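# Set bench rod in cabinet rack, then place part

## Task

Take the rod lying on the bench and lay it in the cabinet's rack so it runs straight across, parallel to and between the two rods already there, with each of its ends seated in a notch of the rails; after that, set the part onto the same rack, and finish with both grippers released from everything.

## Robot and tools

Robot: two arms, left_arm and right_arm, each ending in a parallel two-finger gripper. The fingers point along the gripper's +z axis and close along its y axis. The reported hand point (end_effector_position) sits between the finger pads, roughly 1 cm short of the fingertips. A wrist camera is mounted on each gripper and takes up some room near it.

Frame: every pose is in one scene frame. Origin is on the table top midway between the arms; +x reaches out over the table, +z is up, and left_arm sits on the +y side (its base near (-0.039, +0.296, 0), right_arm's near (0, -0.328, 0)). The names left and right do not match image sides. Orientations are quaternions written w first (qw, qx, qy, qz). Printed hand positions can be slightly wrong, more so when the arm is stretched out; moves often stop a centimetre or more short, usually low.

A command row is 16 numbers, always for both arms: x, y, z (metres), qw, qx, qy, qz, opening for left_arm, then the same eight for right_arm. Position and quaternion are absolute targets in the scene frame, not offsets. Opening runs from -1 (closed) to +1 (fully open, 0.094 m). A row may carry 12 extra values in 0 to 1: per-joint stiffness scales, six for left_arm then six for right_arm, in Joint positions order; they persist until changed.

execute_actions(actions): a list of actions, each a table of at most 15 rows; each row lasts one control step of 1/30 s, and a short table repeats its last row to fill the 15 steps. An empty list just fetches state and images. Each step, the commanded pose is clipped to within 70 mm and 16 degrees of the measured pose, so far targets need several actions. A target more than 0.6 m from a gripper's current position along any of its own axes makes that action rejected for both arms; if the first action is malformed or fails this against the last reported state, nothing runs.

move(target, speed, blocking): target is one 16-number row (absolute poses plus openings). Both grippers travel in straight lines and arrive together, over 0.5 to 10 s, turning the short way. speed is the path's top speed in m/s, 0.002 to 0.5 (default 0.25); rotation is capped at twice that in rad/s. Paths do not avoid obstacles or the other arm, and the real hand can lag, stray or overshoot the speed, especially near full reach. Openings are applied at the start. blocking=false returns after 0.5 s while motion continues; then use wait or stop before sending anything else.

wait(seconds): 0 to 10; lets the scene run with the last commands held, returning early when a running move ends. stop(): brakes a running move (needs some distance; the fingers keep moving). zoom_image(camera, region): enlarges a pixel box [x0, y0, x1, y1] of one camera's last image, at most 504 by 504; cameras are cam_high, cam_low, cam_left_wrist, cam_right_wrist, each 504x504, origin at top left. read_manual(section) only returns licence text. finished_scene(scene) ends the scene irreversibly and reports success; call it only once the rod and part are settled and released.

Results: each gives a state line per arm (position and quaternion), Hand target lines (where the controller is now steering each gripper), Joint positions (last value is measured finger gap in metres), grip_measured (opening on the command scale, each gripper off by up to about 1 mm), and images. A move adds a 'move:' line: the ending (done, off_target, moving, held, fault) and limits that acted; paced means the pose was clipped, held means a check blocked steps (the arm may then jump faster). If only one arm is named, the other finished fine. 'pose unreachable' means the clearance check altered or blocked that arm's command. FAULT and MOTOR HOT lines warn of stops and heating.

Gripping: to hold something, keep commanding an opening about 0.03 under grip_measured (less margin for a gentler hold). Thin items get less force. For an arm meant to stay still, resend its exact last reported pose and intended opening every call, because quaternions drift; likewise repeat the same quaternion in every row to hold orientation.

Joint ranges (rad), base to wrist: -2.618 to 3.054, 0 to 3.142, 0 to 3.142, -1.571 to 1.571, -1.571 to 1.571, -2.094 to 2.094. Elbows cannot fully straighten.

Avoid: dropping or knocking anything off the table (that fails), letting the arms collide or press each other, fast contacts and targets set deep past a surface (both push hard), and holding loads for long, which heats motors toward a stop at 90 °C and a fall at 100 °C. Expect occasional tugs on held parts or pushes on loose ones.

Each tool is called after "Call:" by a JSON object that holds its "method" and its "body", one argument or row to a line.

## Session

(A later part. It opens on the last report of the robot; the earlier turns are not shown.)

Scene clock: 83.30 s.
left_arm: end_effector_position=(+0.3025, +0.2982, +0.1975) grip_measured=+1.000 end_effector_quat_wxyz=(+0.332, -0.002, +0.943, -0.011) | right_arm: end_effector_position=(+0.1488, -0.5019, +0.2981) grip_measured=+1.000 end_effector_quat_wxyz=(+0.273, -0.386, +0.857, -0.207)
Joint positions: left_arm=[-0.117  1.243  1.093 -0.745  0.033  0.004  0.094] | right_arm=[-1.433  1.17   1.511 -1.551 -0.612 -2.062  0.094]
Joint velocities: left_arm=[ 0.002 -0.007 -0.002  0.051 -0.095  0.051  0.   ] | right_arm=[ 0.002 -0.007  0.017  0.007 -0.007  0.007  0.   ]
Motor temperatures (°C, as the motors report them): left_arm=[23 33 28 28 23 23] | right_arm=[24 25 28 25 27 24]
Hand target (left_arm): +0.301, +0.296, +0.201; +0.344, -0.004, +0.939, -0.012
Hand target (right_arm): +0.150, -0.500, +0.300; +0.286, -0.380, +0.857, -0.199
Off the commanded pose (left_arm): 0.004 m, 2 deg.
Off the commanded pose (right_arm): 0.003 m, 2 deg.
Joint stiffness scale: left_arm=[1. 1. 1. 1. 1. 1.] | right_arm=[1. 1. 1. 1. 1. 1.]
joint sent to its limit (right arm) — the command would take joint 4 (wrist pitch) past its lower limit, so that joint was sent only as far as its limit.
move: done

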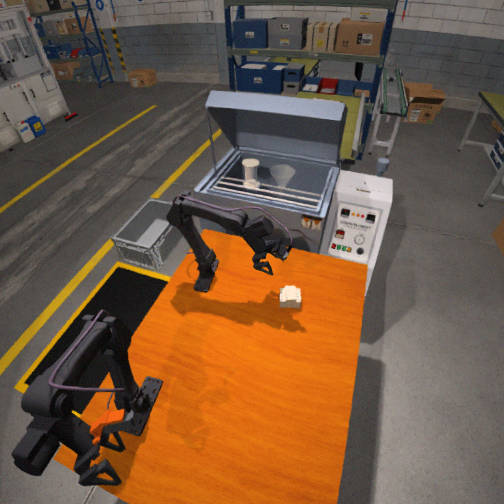

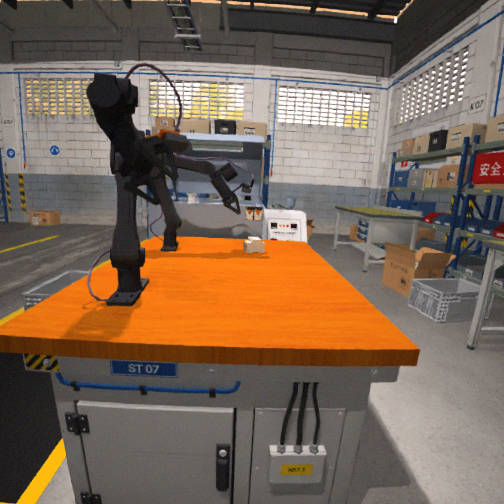

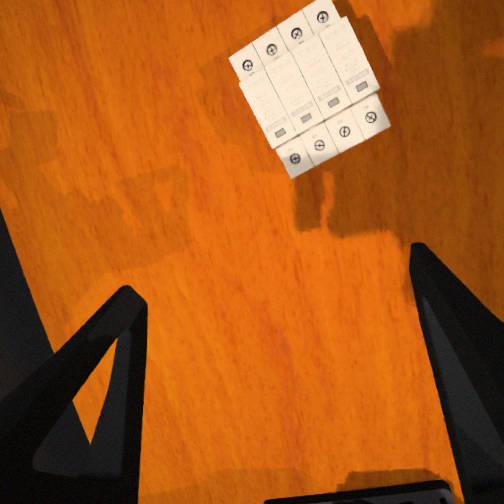

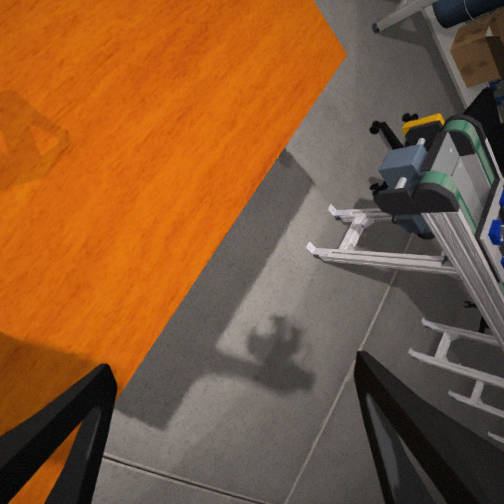

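Call:
{"method": "move", "body": {
  "target": [0.34,0.265,0.1,0.338,-0.139,0.93,0.051,1,0.15,-0.5,0.3,0.287,-0.381,0.857,-0.196,1],
  "speed": 0.15
}}

Scene clock: 88.53 s.
left_arm: end_effector_position=(+0.3407, +0.2643, +0.1022) grip_measured=+1.000 end_effector_quat_wxyz=(+0.334, -0.136, +0.931, +0.044) | right_arm: end_effector_position=(+0.1488, -0.5019, +0.2981) grip_measured=+1.000 end_effector_quat_wxyz=(+0.273, -0.386, +0.857, -0.207)
Joint positions: left_arm=[-0.369  1.494  0.91  -0.364 -0.314 -0.419  0.094] | right_arm=[-1.433  1.17   1.511 -1.551 -0.612 -2.062  0.094]
Joint velocities: left_arm=[-0.002 -0.002  0.007 -0.007 -0.037  0.022  0.   ] | right_arm=[-0.002 -0.007 -0.007  0.022  0.007  0.037  0.   ]
Motor temperatures (°C, as the motors report them): left_arm=[23 32 28 29 23 23] | right_arm=[24 25 28 25 27 24]
Hand target (left_arm): +0.340, +0.264, +0.099; +0.338, -0.140, +0.930, +0.049
Hand target (right_arm): +0.150, -0.500, +0.300; +0.286, -0.380, +0.857, -0.199
Off the commanded pose (left_arm): 0.002 m, 1 deg.
Off the commanded pose (right_arm): 0.003 m, 2 deg.
Joint stiffness scale: left_arm=[1. 1. 1. 1. 1. 1.] | right_arm=[1. 1. 1. 1. 1. 1.]
joint sent to its limit (right arm) — the command would take joint 4 (wrist pitch) past its lower limit, so that joint was sent only as far as its limit.
move: done

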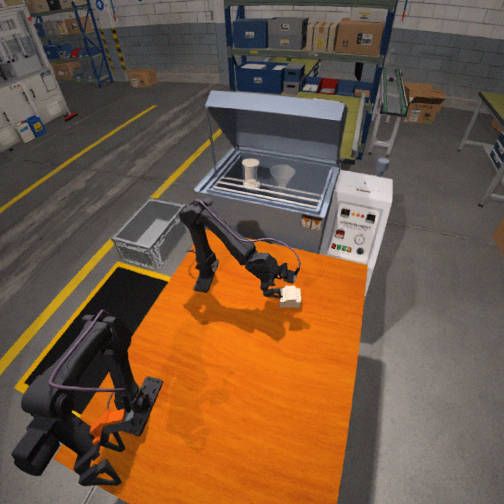

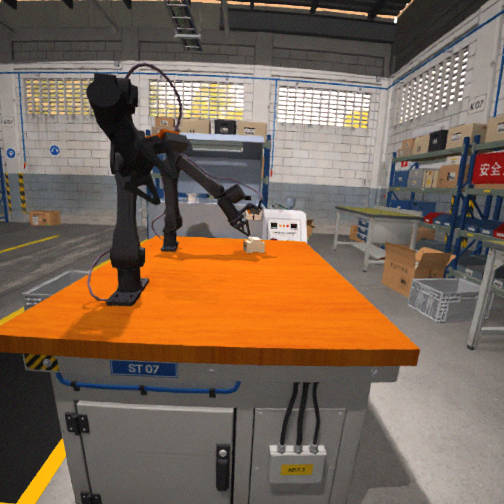

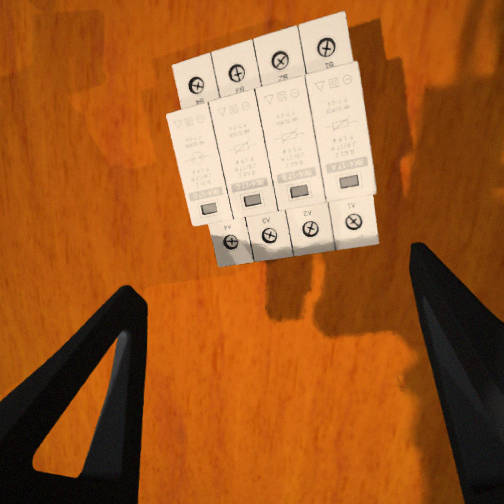

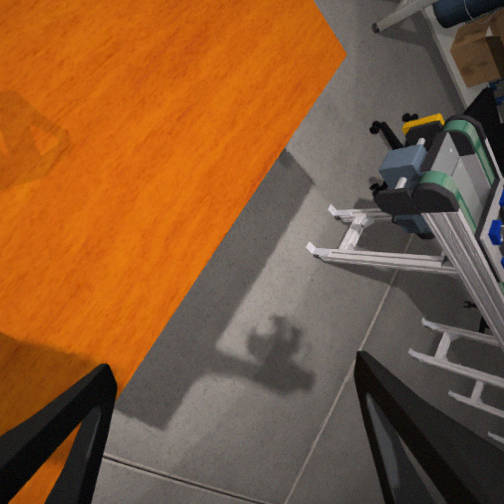

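Call:
{"method": "move", "body": {
  "target": [0.378,0.276,0.048,0.338,-0.139,0.93,0.051,1,0.15,-0.5,0.3,0.287,-0.381,0.857,-0.196,1],
  "speed": 0.06
}}

Call:
{"method": "move", "body": {
  "target": [0.378,0.276,0.048,0.338,-0.139,0.93,0.051,0.4,0.15,-0.5,0.3,0.287,-0.381,0.857,-0.196,1]
}}

Scene clock: 95.13 s.
left_arm: end_effector_position=(+0.3783, +0.2725, +0.0513) grip_measured=+1.000 end_effector_quat_wxyz=(+0.338, -0.138, +0.930, +0.050) | right_arm: end_effector_position=(+0.1488, -0.5019, +0.2981) grip_measured=+1.000 end_effector_quat_wxyz=(+0.273, -0.386, +0.857, -0.207)
Joint positions: left_arm=[-0.323  1.717  0.91  -0.125 -0.301 -0.38   0.094] | right_arm=[-1.433  1.17   1.511 -1.551 -0.612 -2.062  0.094]
Joint velocities: left_arm=[-0.012 -0.002  0.002 -0.037 -0.066  0.022  0.   ] | right_arm=[ 0.002 -0.012  0.002 -0.037 -0.007  0.007  0.   ]
Motor temperatures (°C, as the motors report them): left_arm=[23 31 28 29 23 23] | right_arm=[24 25 28 25 27 24]
Hand target (left_arm): +0.378, +0.276, +0.048; +0.338, -0.139, +0.929, +0.051
Hand target (right_arm): +0.150, -0.500, +0.300; +0.286, -0.380, +0.857, -0.199
Off the commanded pose (left_arm): 0.005 m, 0 deg.
Off the commanded pose (right_arm): 0.003 m, 2 deg.
Joint stiffness scale: left_arm=[1. 1. 1. 1. 1. 1.] | right_arm=[1. 1. 1. 1. 1. 1.]
joint sent to its limit (right arm) — the command would take joint 4 (wrist pitch) past its lower limit, so that joint was sent only as far as its limit.
move: done

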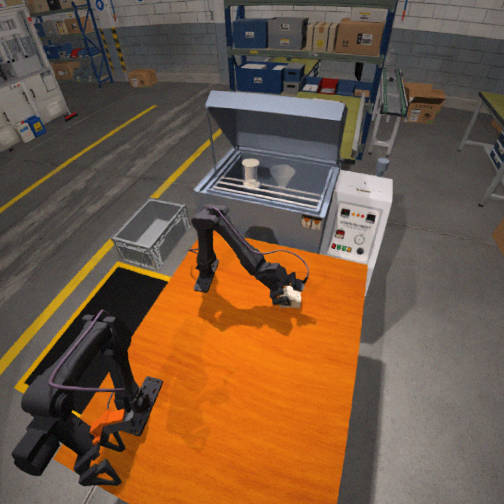

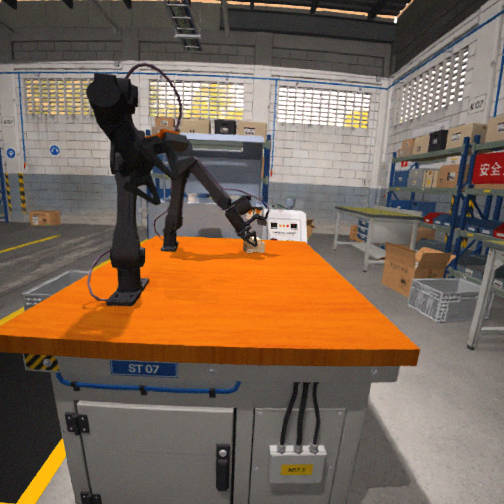

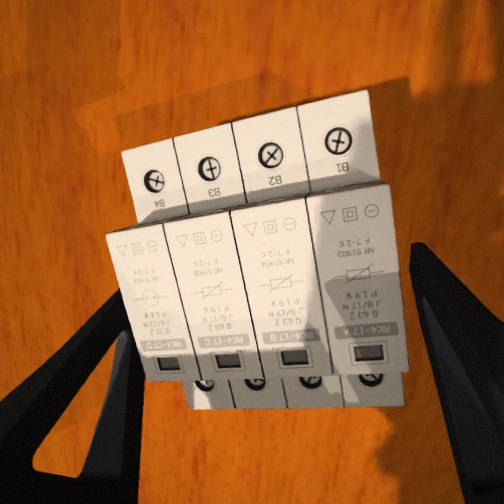

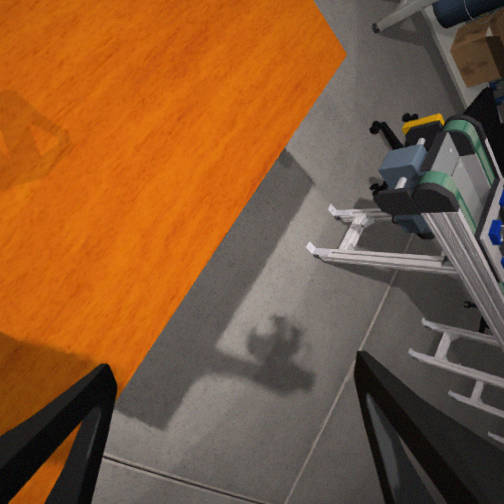

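Scene clock: 95.83 s.
left_arm: end_effector_position=(+0.3783, +0.2713, +0.0511) grip_measured=+0.527 end_effector_quat_wxyz=(+0.337, -0.137, +0.930, +0.047) | right_arm: end_effector_position=(+0.1488, -0.5019, +0.2981) grip_measured=+1.000 end_effector_quat_wxyz=(+0.272, -0.386, +0.857, -0.207)
Joint positions: left_arm=[-0.324  1.717  0.91  -0.124 -0.295 -0.38   0.072] | right_arm=[-1.433  1.17   1.511 -1.551 -0.612 -2.062  0.094]
Joint velocities: left_arm=[ 0.007  0.002  0.007  0.066 -0.007 -0.037 -0.   ] | right_arm=[ 0.007 -0.022 -0.002 -0.022 -0.007  0.007  0.   ]
Motor temperatures (°C, as the motors report them): left_arm=[23 31 28 29 23 23] | right_arm=[24 25 28 25 27 24]
Hand target (left_arm): +0.378, +0.276, +0.048; +0.338, -0.139, +0.930, +0.051
Hand target (right_arm): +0.150, -0.500, +0.300; +0.286, -0.380, +0.857, -0.199
Off the commanded pose (left_arm): 0.006 m, 0 deg.
Off the commanded pose (right_arm): 0.003 m, 2 deg.
Joint stiffness scale: left_arm=[1. 1. 1. 1. 1. 1.] | right_arm=[1. 1. 1. 1. 1. 1.]
joint sent to its limit (right arm) — the command would take joint 4 (wrist pitch) past its lower limit, so that joint was sent only as far as its limit.
move: done

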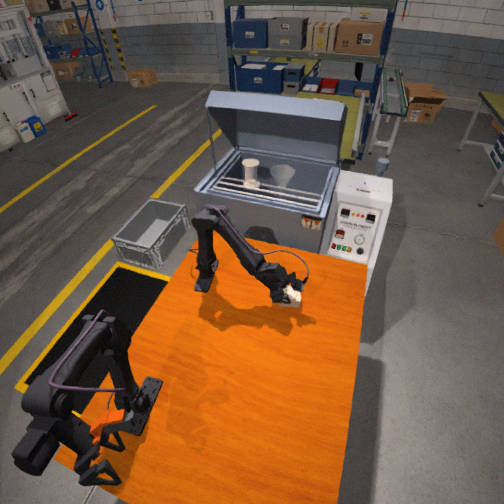

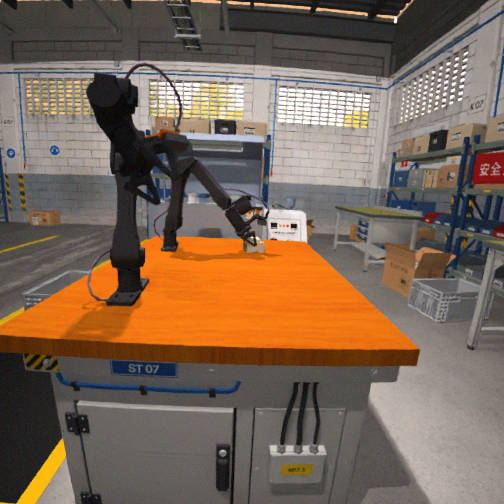

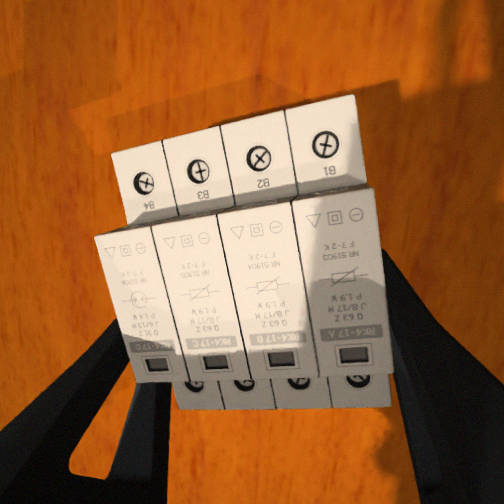

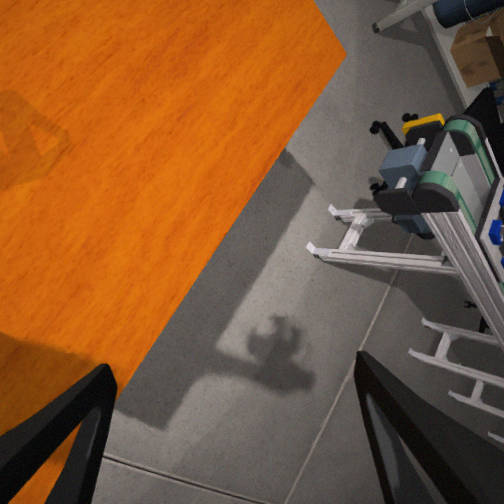

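Call:
{"method": "move", "body": {
  "target": [0.3,0.45,0.33,0.316,-0.36,0.868,0.131,0.4,0.15,-0.5,0.3,0.287,-0.381,0.857,-0.196,1],
  "speed": 0.2
}}

Call:
{"method": "move", "body": {
  "target": [0.1,0.76,0.32,0.254,-0.66,0.66,0.254,0.4,0.15,-0.5,0.3,0.287,-0.381,0.857,-0.196,1],
  "speed": 0.2
}}

Call:
{"method": "move", "body": {
  "target": [0.1,0.778,0.275,0.254,-0.66,0.66,0.254,0.4,0.15,-0.5,0.3,0.287,-0.381,0.857,-0.196,1],
  "speed": 0.05
}}

Scene clock: 101.83 s.
left_arm: end_effector_position=(+0.2908, +0.4431, +0.3031) grip_measured=+0.527 end_effector_quat_wxyz=(+0.271, -0.351, +0.887, +0.127) | right_arm: end_effector_position=(+0.1489, -0.5019, +0.2982) grip_measured=+1.000 end_effector_quat_wxyz=(+0.273, -0.386, +0.857, -0.207)
Joint positions: left_arm=[ 0.132  1.558  1.847 -1.323 -0.301 -0.401  0.072] | right_arm=[-1.433  1.17   1.511 -1.551 -0.613 -2.062  0.094]
Joint velocities: left_arm=[-0.002  0.002  0.002 -0.081 -0.007 -0.022 -0.002] | right_arm=[ 0.007 -0.007  0.012  0.007 -0.037 -0.007  0.   ]
Motor temperatures (°C, as the motors report them): left_arm=[23 30 28 29 23 23] | right_arm=[24 25 28 25 27 24]
Hand target (left_arm): +0.297, +0.451, +0.330; +0.319, -0.359, +0.867, +0.135
Hand target (right_arm): +0.150, -0.500, +0.300; +0.286, -0.380, +0.857, -0.199
Off the commanded pose (left_arm): 0.029 m, 6 deg.
Off the commanded pose (right_arm): 0.003 m, 2 deg.
Joint stiffness scale: left_arm=[1. 1. 1. 1. 1. 1.] | right_arm=[1. 1. 1. 1. 1. 1.]
joint sent to its limit (right arm) — the command would take joint 4 (wrist pitch) past its lower limit, so that joint was sent only as far as its limit.
move: off_target (left_arm)

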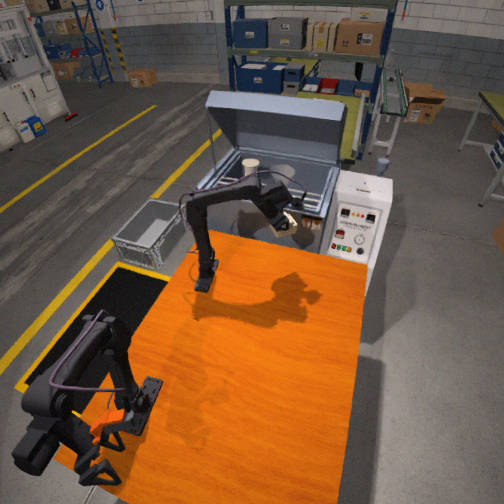

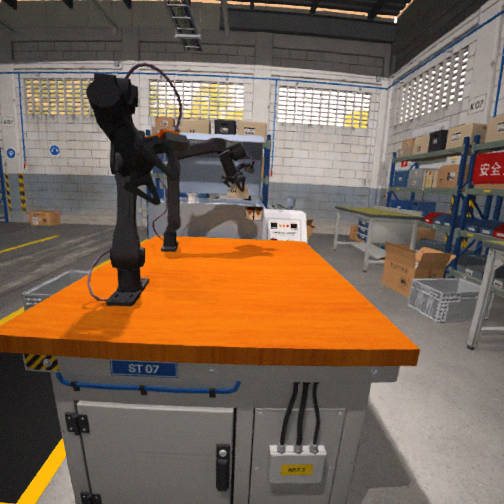

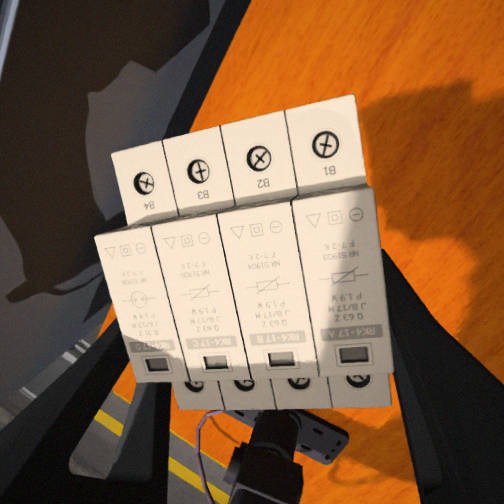

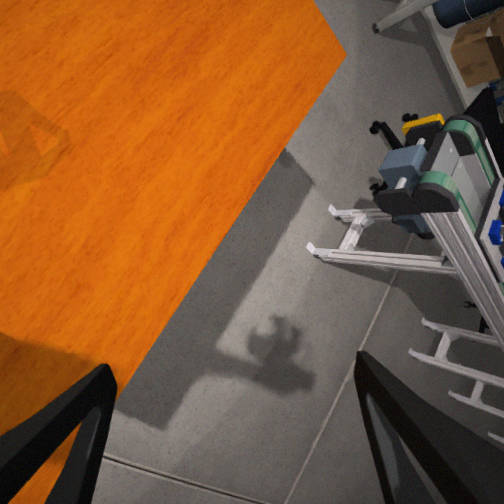

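Scene clock: 104.27 s.
left_arm: end_effector_position=(+0.0985, +0.7513, +0.2849) grip_measured=+0.527 end_effector_quat_wxyz=(+0.210, -0.658, +0.685, +0.232) | right_arm: end_effector_position=(+0.1488, -0.5019, +0.2981) grip_measured=+1.000 end_effector_quat_wxyz=(+0.272, -0.386, +0.857, -0.207)
Joint positions: left_arm=[ 1.047  1.947  2.213 -1.243 -0.242 -0.27   0.072] | right_arm=[-1.433  1.17   1.511 -1.551 -0.612 -2.062  0.094]
Joint velocities: left_arm=[-0.007 -0.017  0.042 -0.051  0.022 -0.066  0.   ] | right_arm=[-0.002 -0.007 -0.007  0.037 -0.037  0.051  0.   ]
Motor temperatures (°C, as the motors report them): left_arm=[23 30 29 29 23 23] | right_arm=[24 25 28 25 27 24]
Hand target (left_arm): +0.097, +0.760, +0.321; -0.258, +0.657, -0.659, -0.262
Hand target (right_arm): +0.150, -0.500, +0.300; +0.286, -0.380, +0.857, -0.199
Off the commanded pose (left_arm): 0.036 m, 6 deg.
Off the commanded pose (right_arm): 0.003 m, 2 deg.
Joint stiffness scale: left_arm=[1. 1. 1. 1. 1. 1.] | right_arm=[1. 1. 1. 1. 1. 1.]
joint sent to its limit (right arm) — the command would take joint 4 (wrist pitch) past its lower limit, so that joint was sent only as far as its limit.
move: off_target (left_arm)

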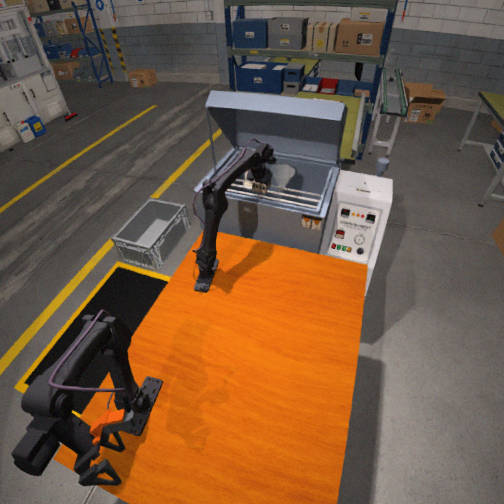

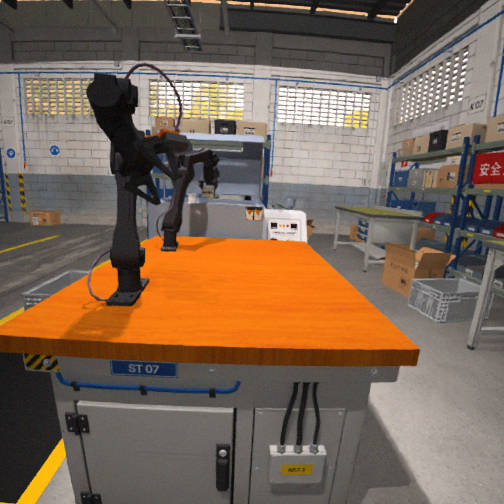

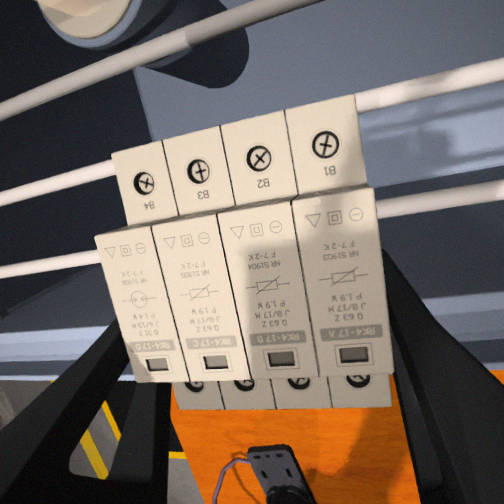

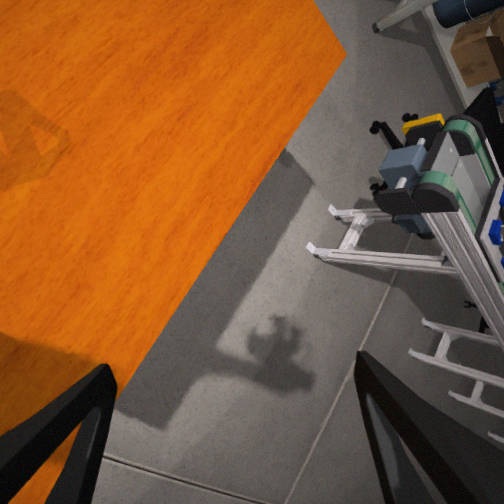

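Scene clock: 105.80 s.
left_arm: end_effector_position=(+0.1034, +0.7644, +0.2446) grip_measured=+0.527 end_effector_quat_wxyz=(+0.205, -0.660, +0.688, +0.223) | right_arm: end_effector_position=(+0.1488, -0.5019, +0.2981) grip_measured=+1.000 end_effector_quat_wxyz=(+0.273, -0.386, +0.857, -0.207)
Joint positions: left_arm=[ 1.053  1.949  2.052 -1.097 -0.227 -0.27   0.072] | right_arm=[-1.433  1.17   1.511 -1.551 -0.612 -2.062  0.094]
Joint velocities: left_arm=[-0.017  0.007 -0.017 -0.007 -0.022  0.007 -0.001] | right_arm=[-0.007 -0.007  0.002 -0.037 -0.007 -0.007  0.   ]
Motor temperatures (°C, as the motors report them): left_arm=[23 31 29 30 23 23] | right_arm=[24 25 28 26 27 24]
Hand target (left_arm): +0.099, +0.776, +0.276; -0.253, +0.660, -0.660, -0.253
Hand target (right_arm): +0.150, -0.500, +0.300; +0.286, -0.380, +0.857, -0.199
Off the commanded pose (left_arm): 0.034 m, 7 deg.
Off the commanded pose (right_arm): 0.003 m, 2 deg.
Joint stiffness scale: left_arm=[1. 1. 1. 1. 1. 1.] | right_arm=[1. 1. 1. 1. 1. 1.]
joint sent to its limit (right arm) — the command would take joint 4 (wrist pitch) past its lower limit, so that joint was sent only as far as its limit.
move: off_target (left_arm)

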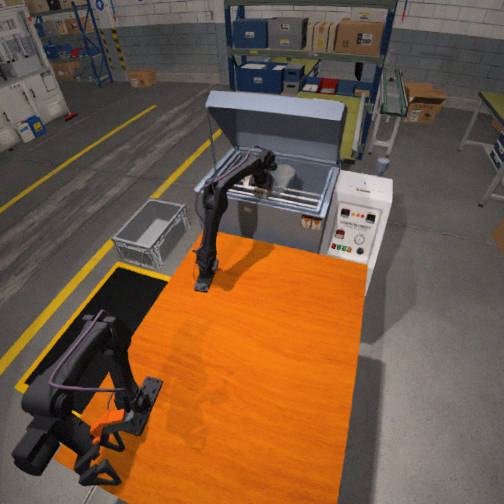

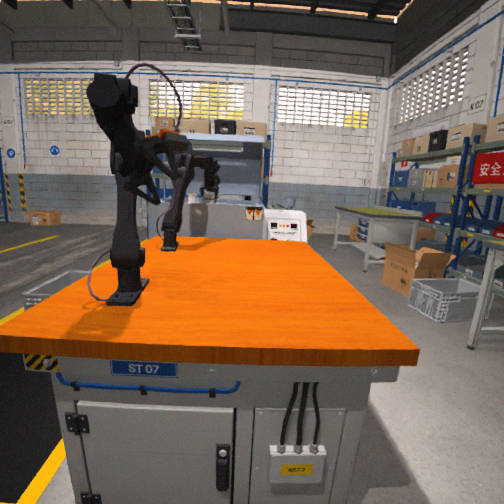

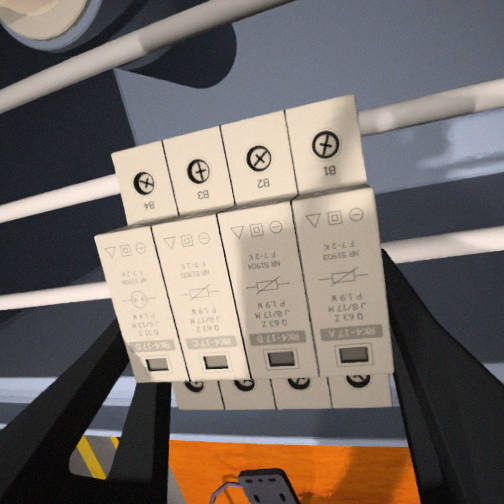

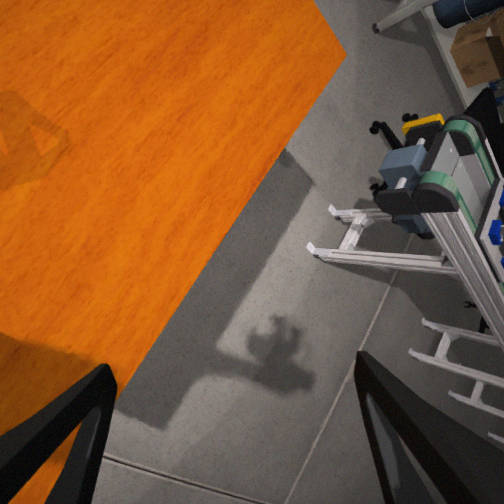

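Call:
{"method": "move", "body": {
  "target": [0.1,0.785,0.292,0.285,-0.655,0.64,0.275,0.4,0.15,-0.5,0.3,0.287,-0.381,0.857,-0.196,1],
  "speed": 0.04
}}

Call:
{"method": "move", "body": {
  "target": [0.1,0.796,0.28,0.285,-0.655,0.64,0.275,0.4,0.15,-0.5,0.3,0.287,-0.381,0.857,-0.196,1],
  "speed": 0.03
}}

Scene clock: 111.47 s.
left_arm: end_effector_position=(+0.1057, +0.7717, +0.2551) grip_measured=+0.527 end_effector_quat_wxyz=(+0.235, -0.658, +0.675, +0.237) | right_arm: end_effector_position=(+0.1488, -0.5019, +0.2981) grip_measured=+1.000 end_effector_quat_wxyz=(+0.273, -0.386, +0.857, -0.207)
Joint positions: left_arm=[ 1.053  1.922  2.018 -1.021 -0.23  -0.275  0.072] | right_arm=[-1.433  1.17   1.511 -1.551 -0.612 -2.062  0.094]
Joint velocities: left_arm=[ 0.002 -0.007 -0.002 -0.037  0.022 -0.037  0.   ] | right_arm=[-0.002 -0.007  0.002 -0.007 -0.007 -0.037  0.   ]
Motor temperatures (°C, as the motors report them): left_arm=[23 32 29 30 23 23] | right_arm=[24 25 28 26 27 24]
Hand target (left_arm): +0.099, +0.781, +0.293; -0.285, +0.657, -0.642, -0.274
Hand target (right_arm): +0.150, -0.500, +0.300; +0.286, -0.380, +0.857, -0.199
Off the commanded pose (left_arm): 0.040 m, 8 deg.
Off the commanded pose (right_arm): 0.003 m, 2 deg.
Joint stiffness scale: left_arm=[1. 1. 1. 1. 1. 1.] | right_arm=[1. 1. 1. 1. 1. 1.]
joint sent to its limit (right arm) — the command would take joint 4 (wrist pitch) past its lower limit, so that joint was sent only as far as its limit.
move: off_target (left_arm)

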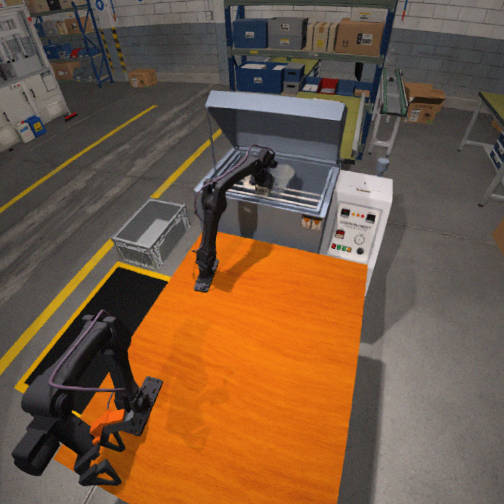

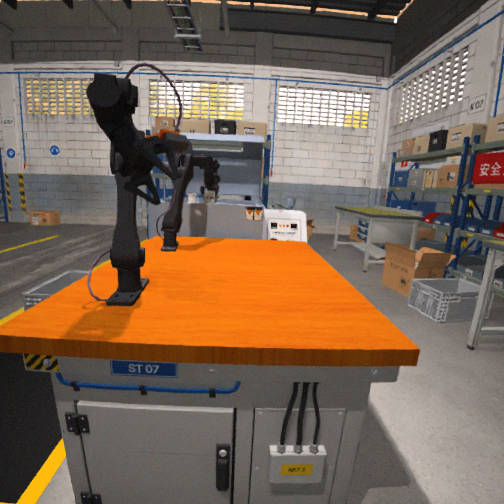

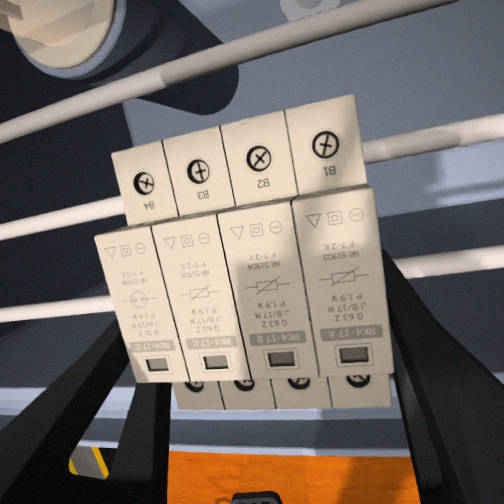

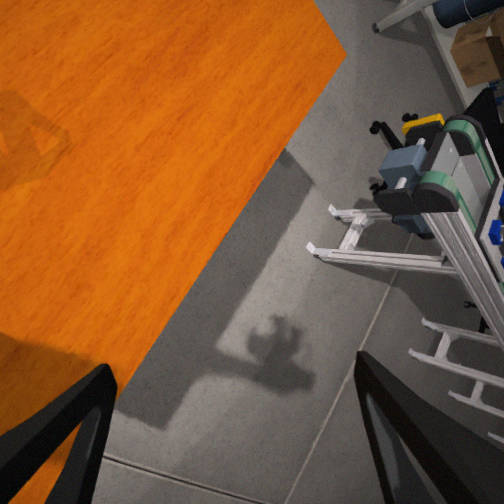

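Scene clock: 114.17 s.
left_arm: end_effector_position=(+0.1059, +0.7805, +0.2473) grip_measured=+0.527 end_effector_quat_wxyz=(+0.240, -0.659, +0.672, +0.238) | right_arm: end_effector_position=(+0.1488, -0.5019, +0.2981) grip_measured=+1.000 end_effector_quat_wxyz=(+0.273, -0.386, +0.857, -0.207)
Joint positions: left_arm=[ 1.061  1.937  2.001 -0.977 -0.226 -0.276  0.072] | right_arm=[-1.433  1.17   1.511 -1.551 -0.612 -2.062  0.094]
Joint velocities: left_arm=[-0.007 -0.017 -0.002  0.007  0.037 -0.007  0.001] | right_arm=[-0.007 -0.007 -0.012 -0.037 -0.022 -0.037  0.   ]
Motor temperatures (°C, as the motors report them): left_arm=[23 33 29 31 23 23] | right_arm=[24 25 28 26 27 24]
Hand target (left_arm): +0.099, +0.793, +0.281; -0.285, +0.657, -0.641, -0.275
Hand target (right_arm): +0.150, -0.500, +0.300; +0.286, -0.380, +0.857, -0.199
Off the commanded pose (left_arm): 0.037 m, 8 deg.
Off the commanded pose (right_arm): 0.003 m, 2 deg.
Joint stiffness scale: left_arm=[1. 1. 1. 1. 1. 1.] | right_arm=[1. 1. 1. 1. 1. 1.]
joint sent to its limit (right arm) — the command would take joint 4 (wrist pitch) past its lower limit, so that joint was sent only as far as its limit.
move: off_target (left_arm)

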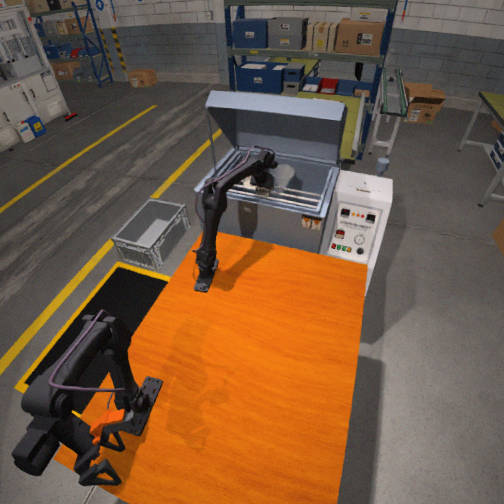

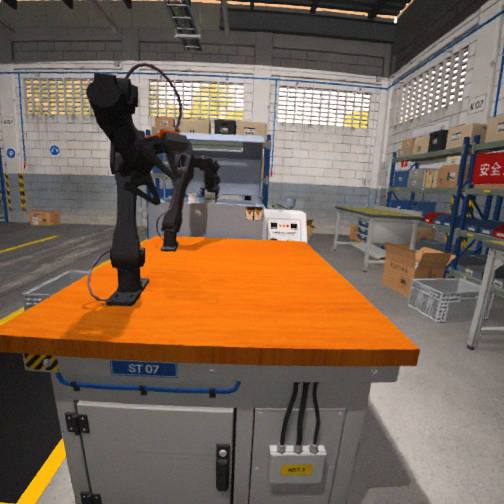

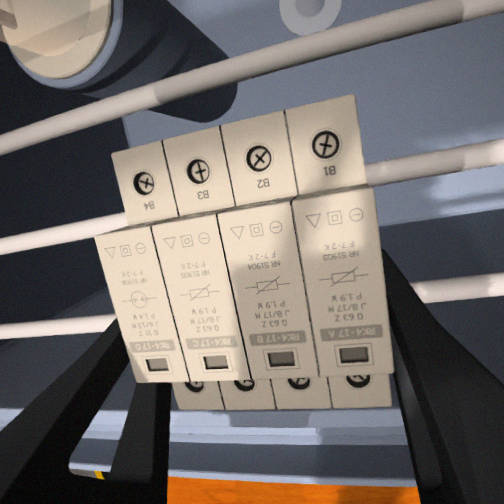

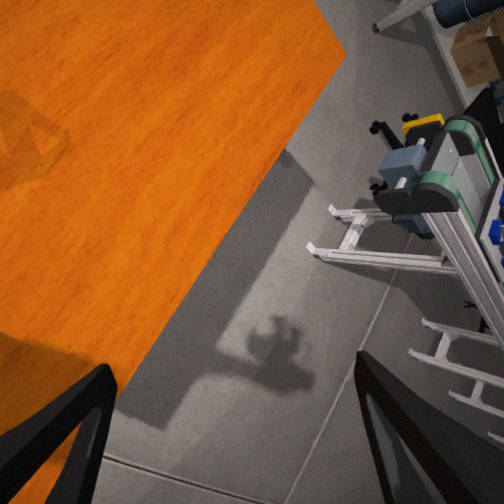

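Call:
{"method": "execute_actions", "body": {
  "actions": [
    [[0.1,0.786,0.281,0.285,-0.655,0.64,0.275,0.4,0.15,-0.5,0.3,0.287,-0.381,0.857,-0.196,1]],
    [[0.1,0.784,0.274,0.28,-0.655,0.645,0.27,0.4,0.15,-0.5,0.3,0.287,-0.381,0.857,-0.196,1]],
    [[0.1,0.782,0.266,0.27,-0.657,0.65,0.263,0.4,0.15,-0.5,0.3,0.287,-0.381,0.857,-0.196,1]],
    [[0.102,0.78,0.258,0.26,-0.66,0.657,0.256,0.4,0.15,-0.5,0.3,0.287,-0.381,0.857,-0.196,1]]
  ]
}}

Scene clock: 121.00 s.
left_arm: end_effector_position=(+0.1022, +0.7732, +0.2405) grip_measured=+0.527 end_effector_quat_wxyz=(+0.234, -0.661, +0.673, +0.238) | right_arm: end_effector_position=(+0.1489, -0.5019, +0.2982) grip_measured=+1.000 end_effector_quat_wxyz=(+0.273, -0.386, +0.857, -0.207)
Joint positions: left_arm=[ 1.061  1.904  1.933 -0.955 -0.23  -0.276  0.072] | right_arm=[-1.433  1.17   1.511 -1.551 -0.613 -2.062  0.094]
Joint velocities: left_arm=[-0.002 -0.002  0.002 -0.037 -0.051 -0.037 -0.001] | right_arm=[ 0.007 -0.022  0.012  0.007  0.007 -0.051  0.   ]
Motor temperatures (°C, as the motors report them): left_arm=[23 34 29 32 23 23] | right_arm=[24 25 28 26 27 24]
Hand target (left_arm): +0.102, +0.779, +0.258; -0.260, +0.660, -0.657, -0.255
Hand target (right_arm): +0.150, -0.500, +0.300; +0.286, -0.380, +0.857, -0.199
Off the commanded pose (left_arm): 0.019 m, 4 deg.
Off the commanded pose (right_arm): 0.003 m, 2 deg.
Joint stiffness scale: left_arm=[1. 1. 1. 1. 1. 1.] | right_arm=[1. 1. 1. 1. 1. 1.]
joint sent to its limit (right arm) — the command would take joint 4 (wrist pitch) past its lower limit, so that joint was sent only as far as its limit.

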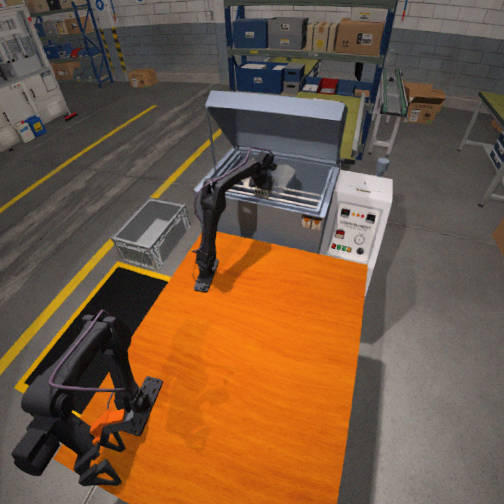

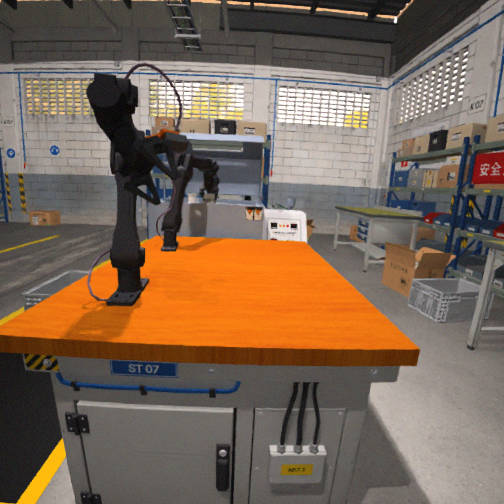

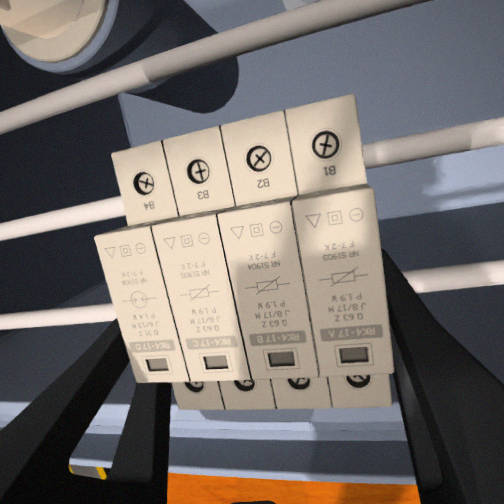

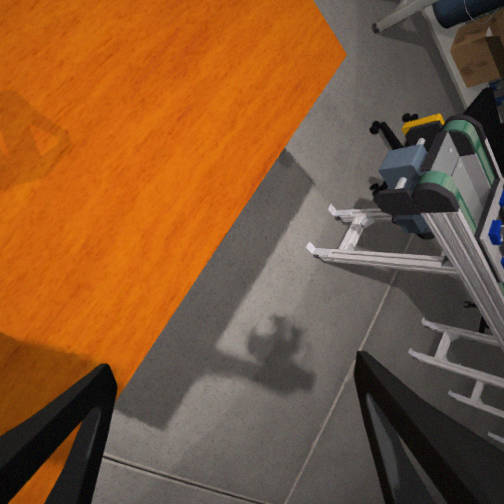

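Call:
{"method": "execute_actions", "body": {
  "actions": [
    [[0.102,0.78,0.255,0.26,-0.66,0.657,0.256,1,0.15,-0.5,0.3,0.287,-0.381,0.857,-0.196,1]]
  ]
}}

Call:
{"method": "move", "body": {
  "target": [0.1,0.66,0.36,0.26,-0.66,0.657,0.256,1,0.15,-0.5,0.3,0.287,-0.381,0.857,-0.196,1],
  "speed": 0.15
}}

Call:
{"method": "zoom_image", "body": {
  "camera": "cam_high",
  "region": [185, 140, 355, 240]
}}

Scene clock: 125.17 s.
left_arm: end_effector_position=(+0.1046, +0.7802, +0.2459) grip_measured=+1.000 end_effector_quat_wxyz=(+0.250, -0.658, +0.666, +0.246) | right_arm: end_effector_position=(+0.1489, -0.5019, +0.2982) grip_measured=+1.000 end_effector_quat_wxyz=(+0.273, -0.386, +0.857, -0.207)
Joint positions: left_arm=[ 1.061  1.904  1.932 -0.915 -0.232 -0.276  0.094] | right_arm=[-1.433  1.17   1.511 -1.551 -0.613 -2.062  0.094]
Joint velocities: left_arm=[-0.007 -0.017  0.002 -0.022 -0.007  0.007  0.   ] | right_arm=[ 0.007 -0.002 -0.002 -0.037 -0.037  0.007  0.   ]
Motor temperatures (°C, as the motors report them): left_arm=[23 34 29 32 23 23] | right_arm=[24 25 28 26 27 24]
Hand target (left_arm): +0.102, +0.780, +0.255; -0.260, +0.660, -0.657, -0.256
Hand target (right_arm): +0.150, -0.500, +0.300; +0.286, -0.380, +0.857, -0.199
Off the commanded pose (left_arm): 0.009 m, 2 deg.
Off the commanded pose (right_arm): 0.003 m, 2 deg.
Joint stiffness scale: left_arm=[1. 1. 1. 1. 1. 1.] | right_arm=[1. 1. 1. 1. 1. 1.]
joint sent to its limit (right arm) — the command would take joint 4 (wrist pitch) past its lower limit, so that joint was sent only as far as its limit.

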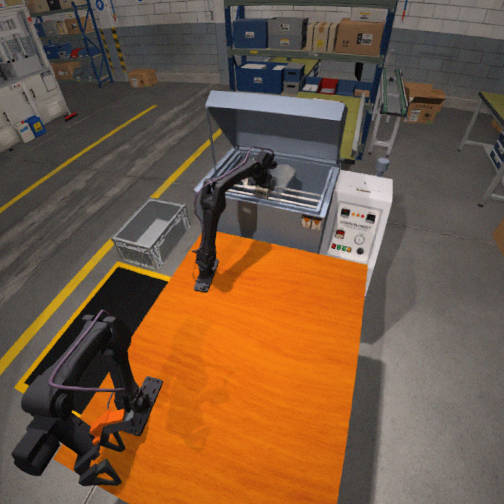

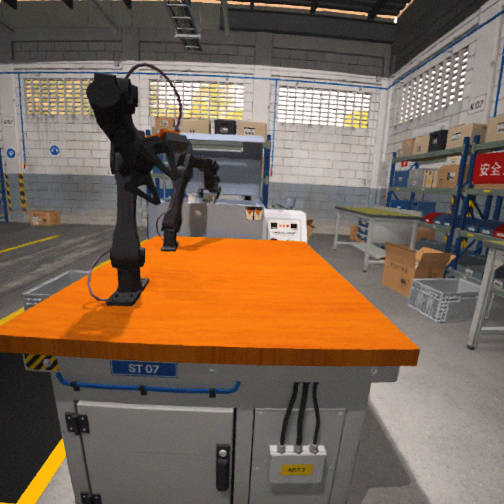

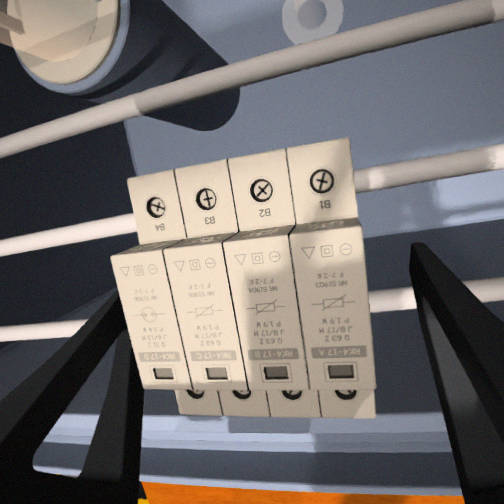

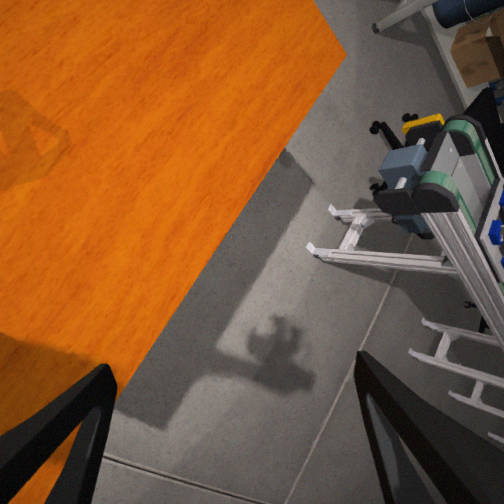

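Scene clock: 126.90 s.
left_arm: end_effector_position=(+0.1006, +0.6620, +0.3478) grip_measured=+1.000 end_effector_quat_wxyz=(+0.249, -0.660, +0.665, +0.247) | right_arm: end_effector_position=(+0.1488, -0.5019, +0.2981) grip_measured=+1.000 end_effector_quat_wxyz=(+0.273, -0.386, +0.857, -0.207)
Joint positions: left_arm=[ 0.921  1.664  2.094 -1.348 -0.322 -0.394  0.094] | right_arm=[-1.433  1.17   1.511 -1.551 -0.612 -2.062  0.094]
Joint velocities: left_arm=[-0.002 -0.012 -0.007 -0.022  0.007  0.007  0.   ] | right_arm=[-0.012 -0.012 -0.012 -0.051  0.081 -0.022  0.   ]
Motor temperatures (°C, as the motors report them): left_arm=[23 34 29 31 23 23] | right_arm=[24 25 28 26 27 24]
Hand target (left_arm): +0.100, +0.659, +0.360; -0.261, +0.660, -0.657, -0.254
Hand target (right_arm): +0.150, -0.500, +0.300; +0.286, -0.380, +0.857, -0.199
Off the commanded pose (left_arm): 0.012 m, 2 deg.
Off the commanded pose (right_arm): 0.003 m, 2 deg.
Joint stiffness scale: left_arm=[1. 1. 1. 1. 1. 1.] | right_arm=[1. 1. 1. 1. 1. 1.]
joint sent to its limit (right arm) — the command would take joint 4 (wrist pitch) past its lower limit, so that joint was sent only as far as its limit.
move: off_target (left_arm)

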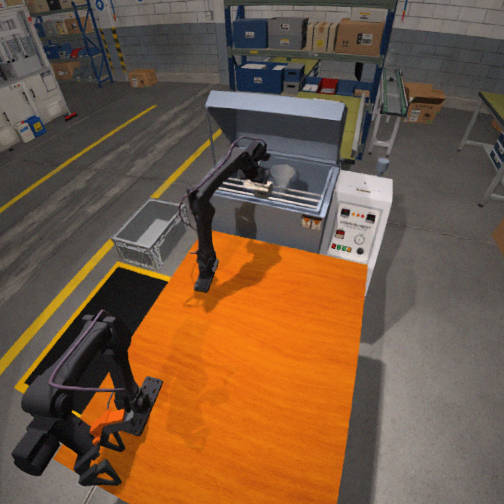

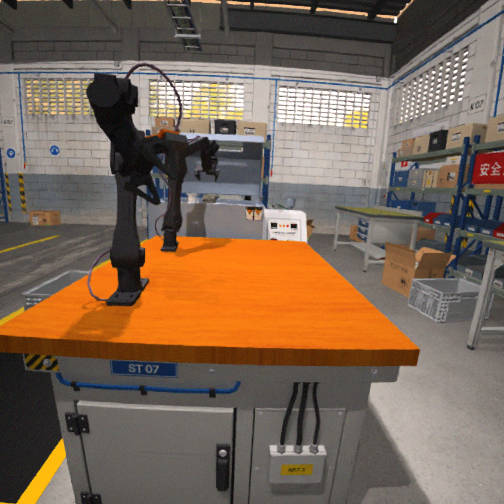

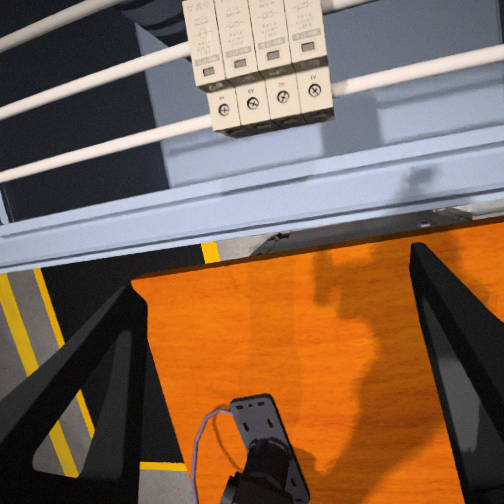

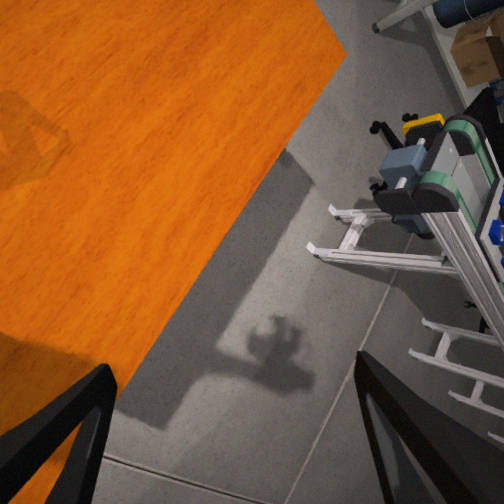

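Region (185, 140, 355, 240) of cam_high's 504x504 image, scaled by 2.965, with more detail than that image has; it fills the top 296 rows of this view, and the rest is white.

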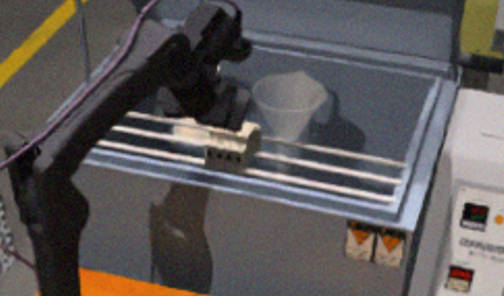

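Call:
{"method": "finished_scene", "body": {
  "scene": 1
}}

The scene is finished: the task was done.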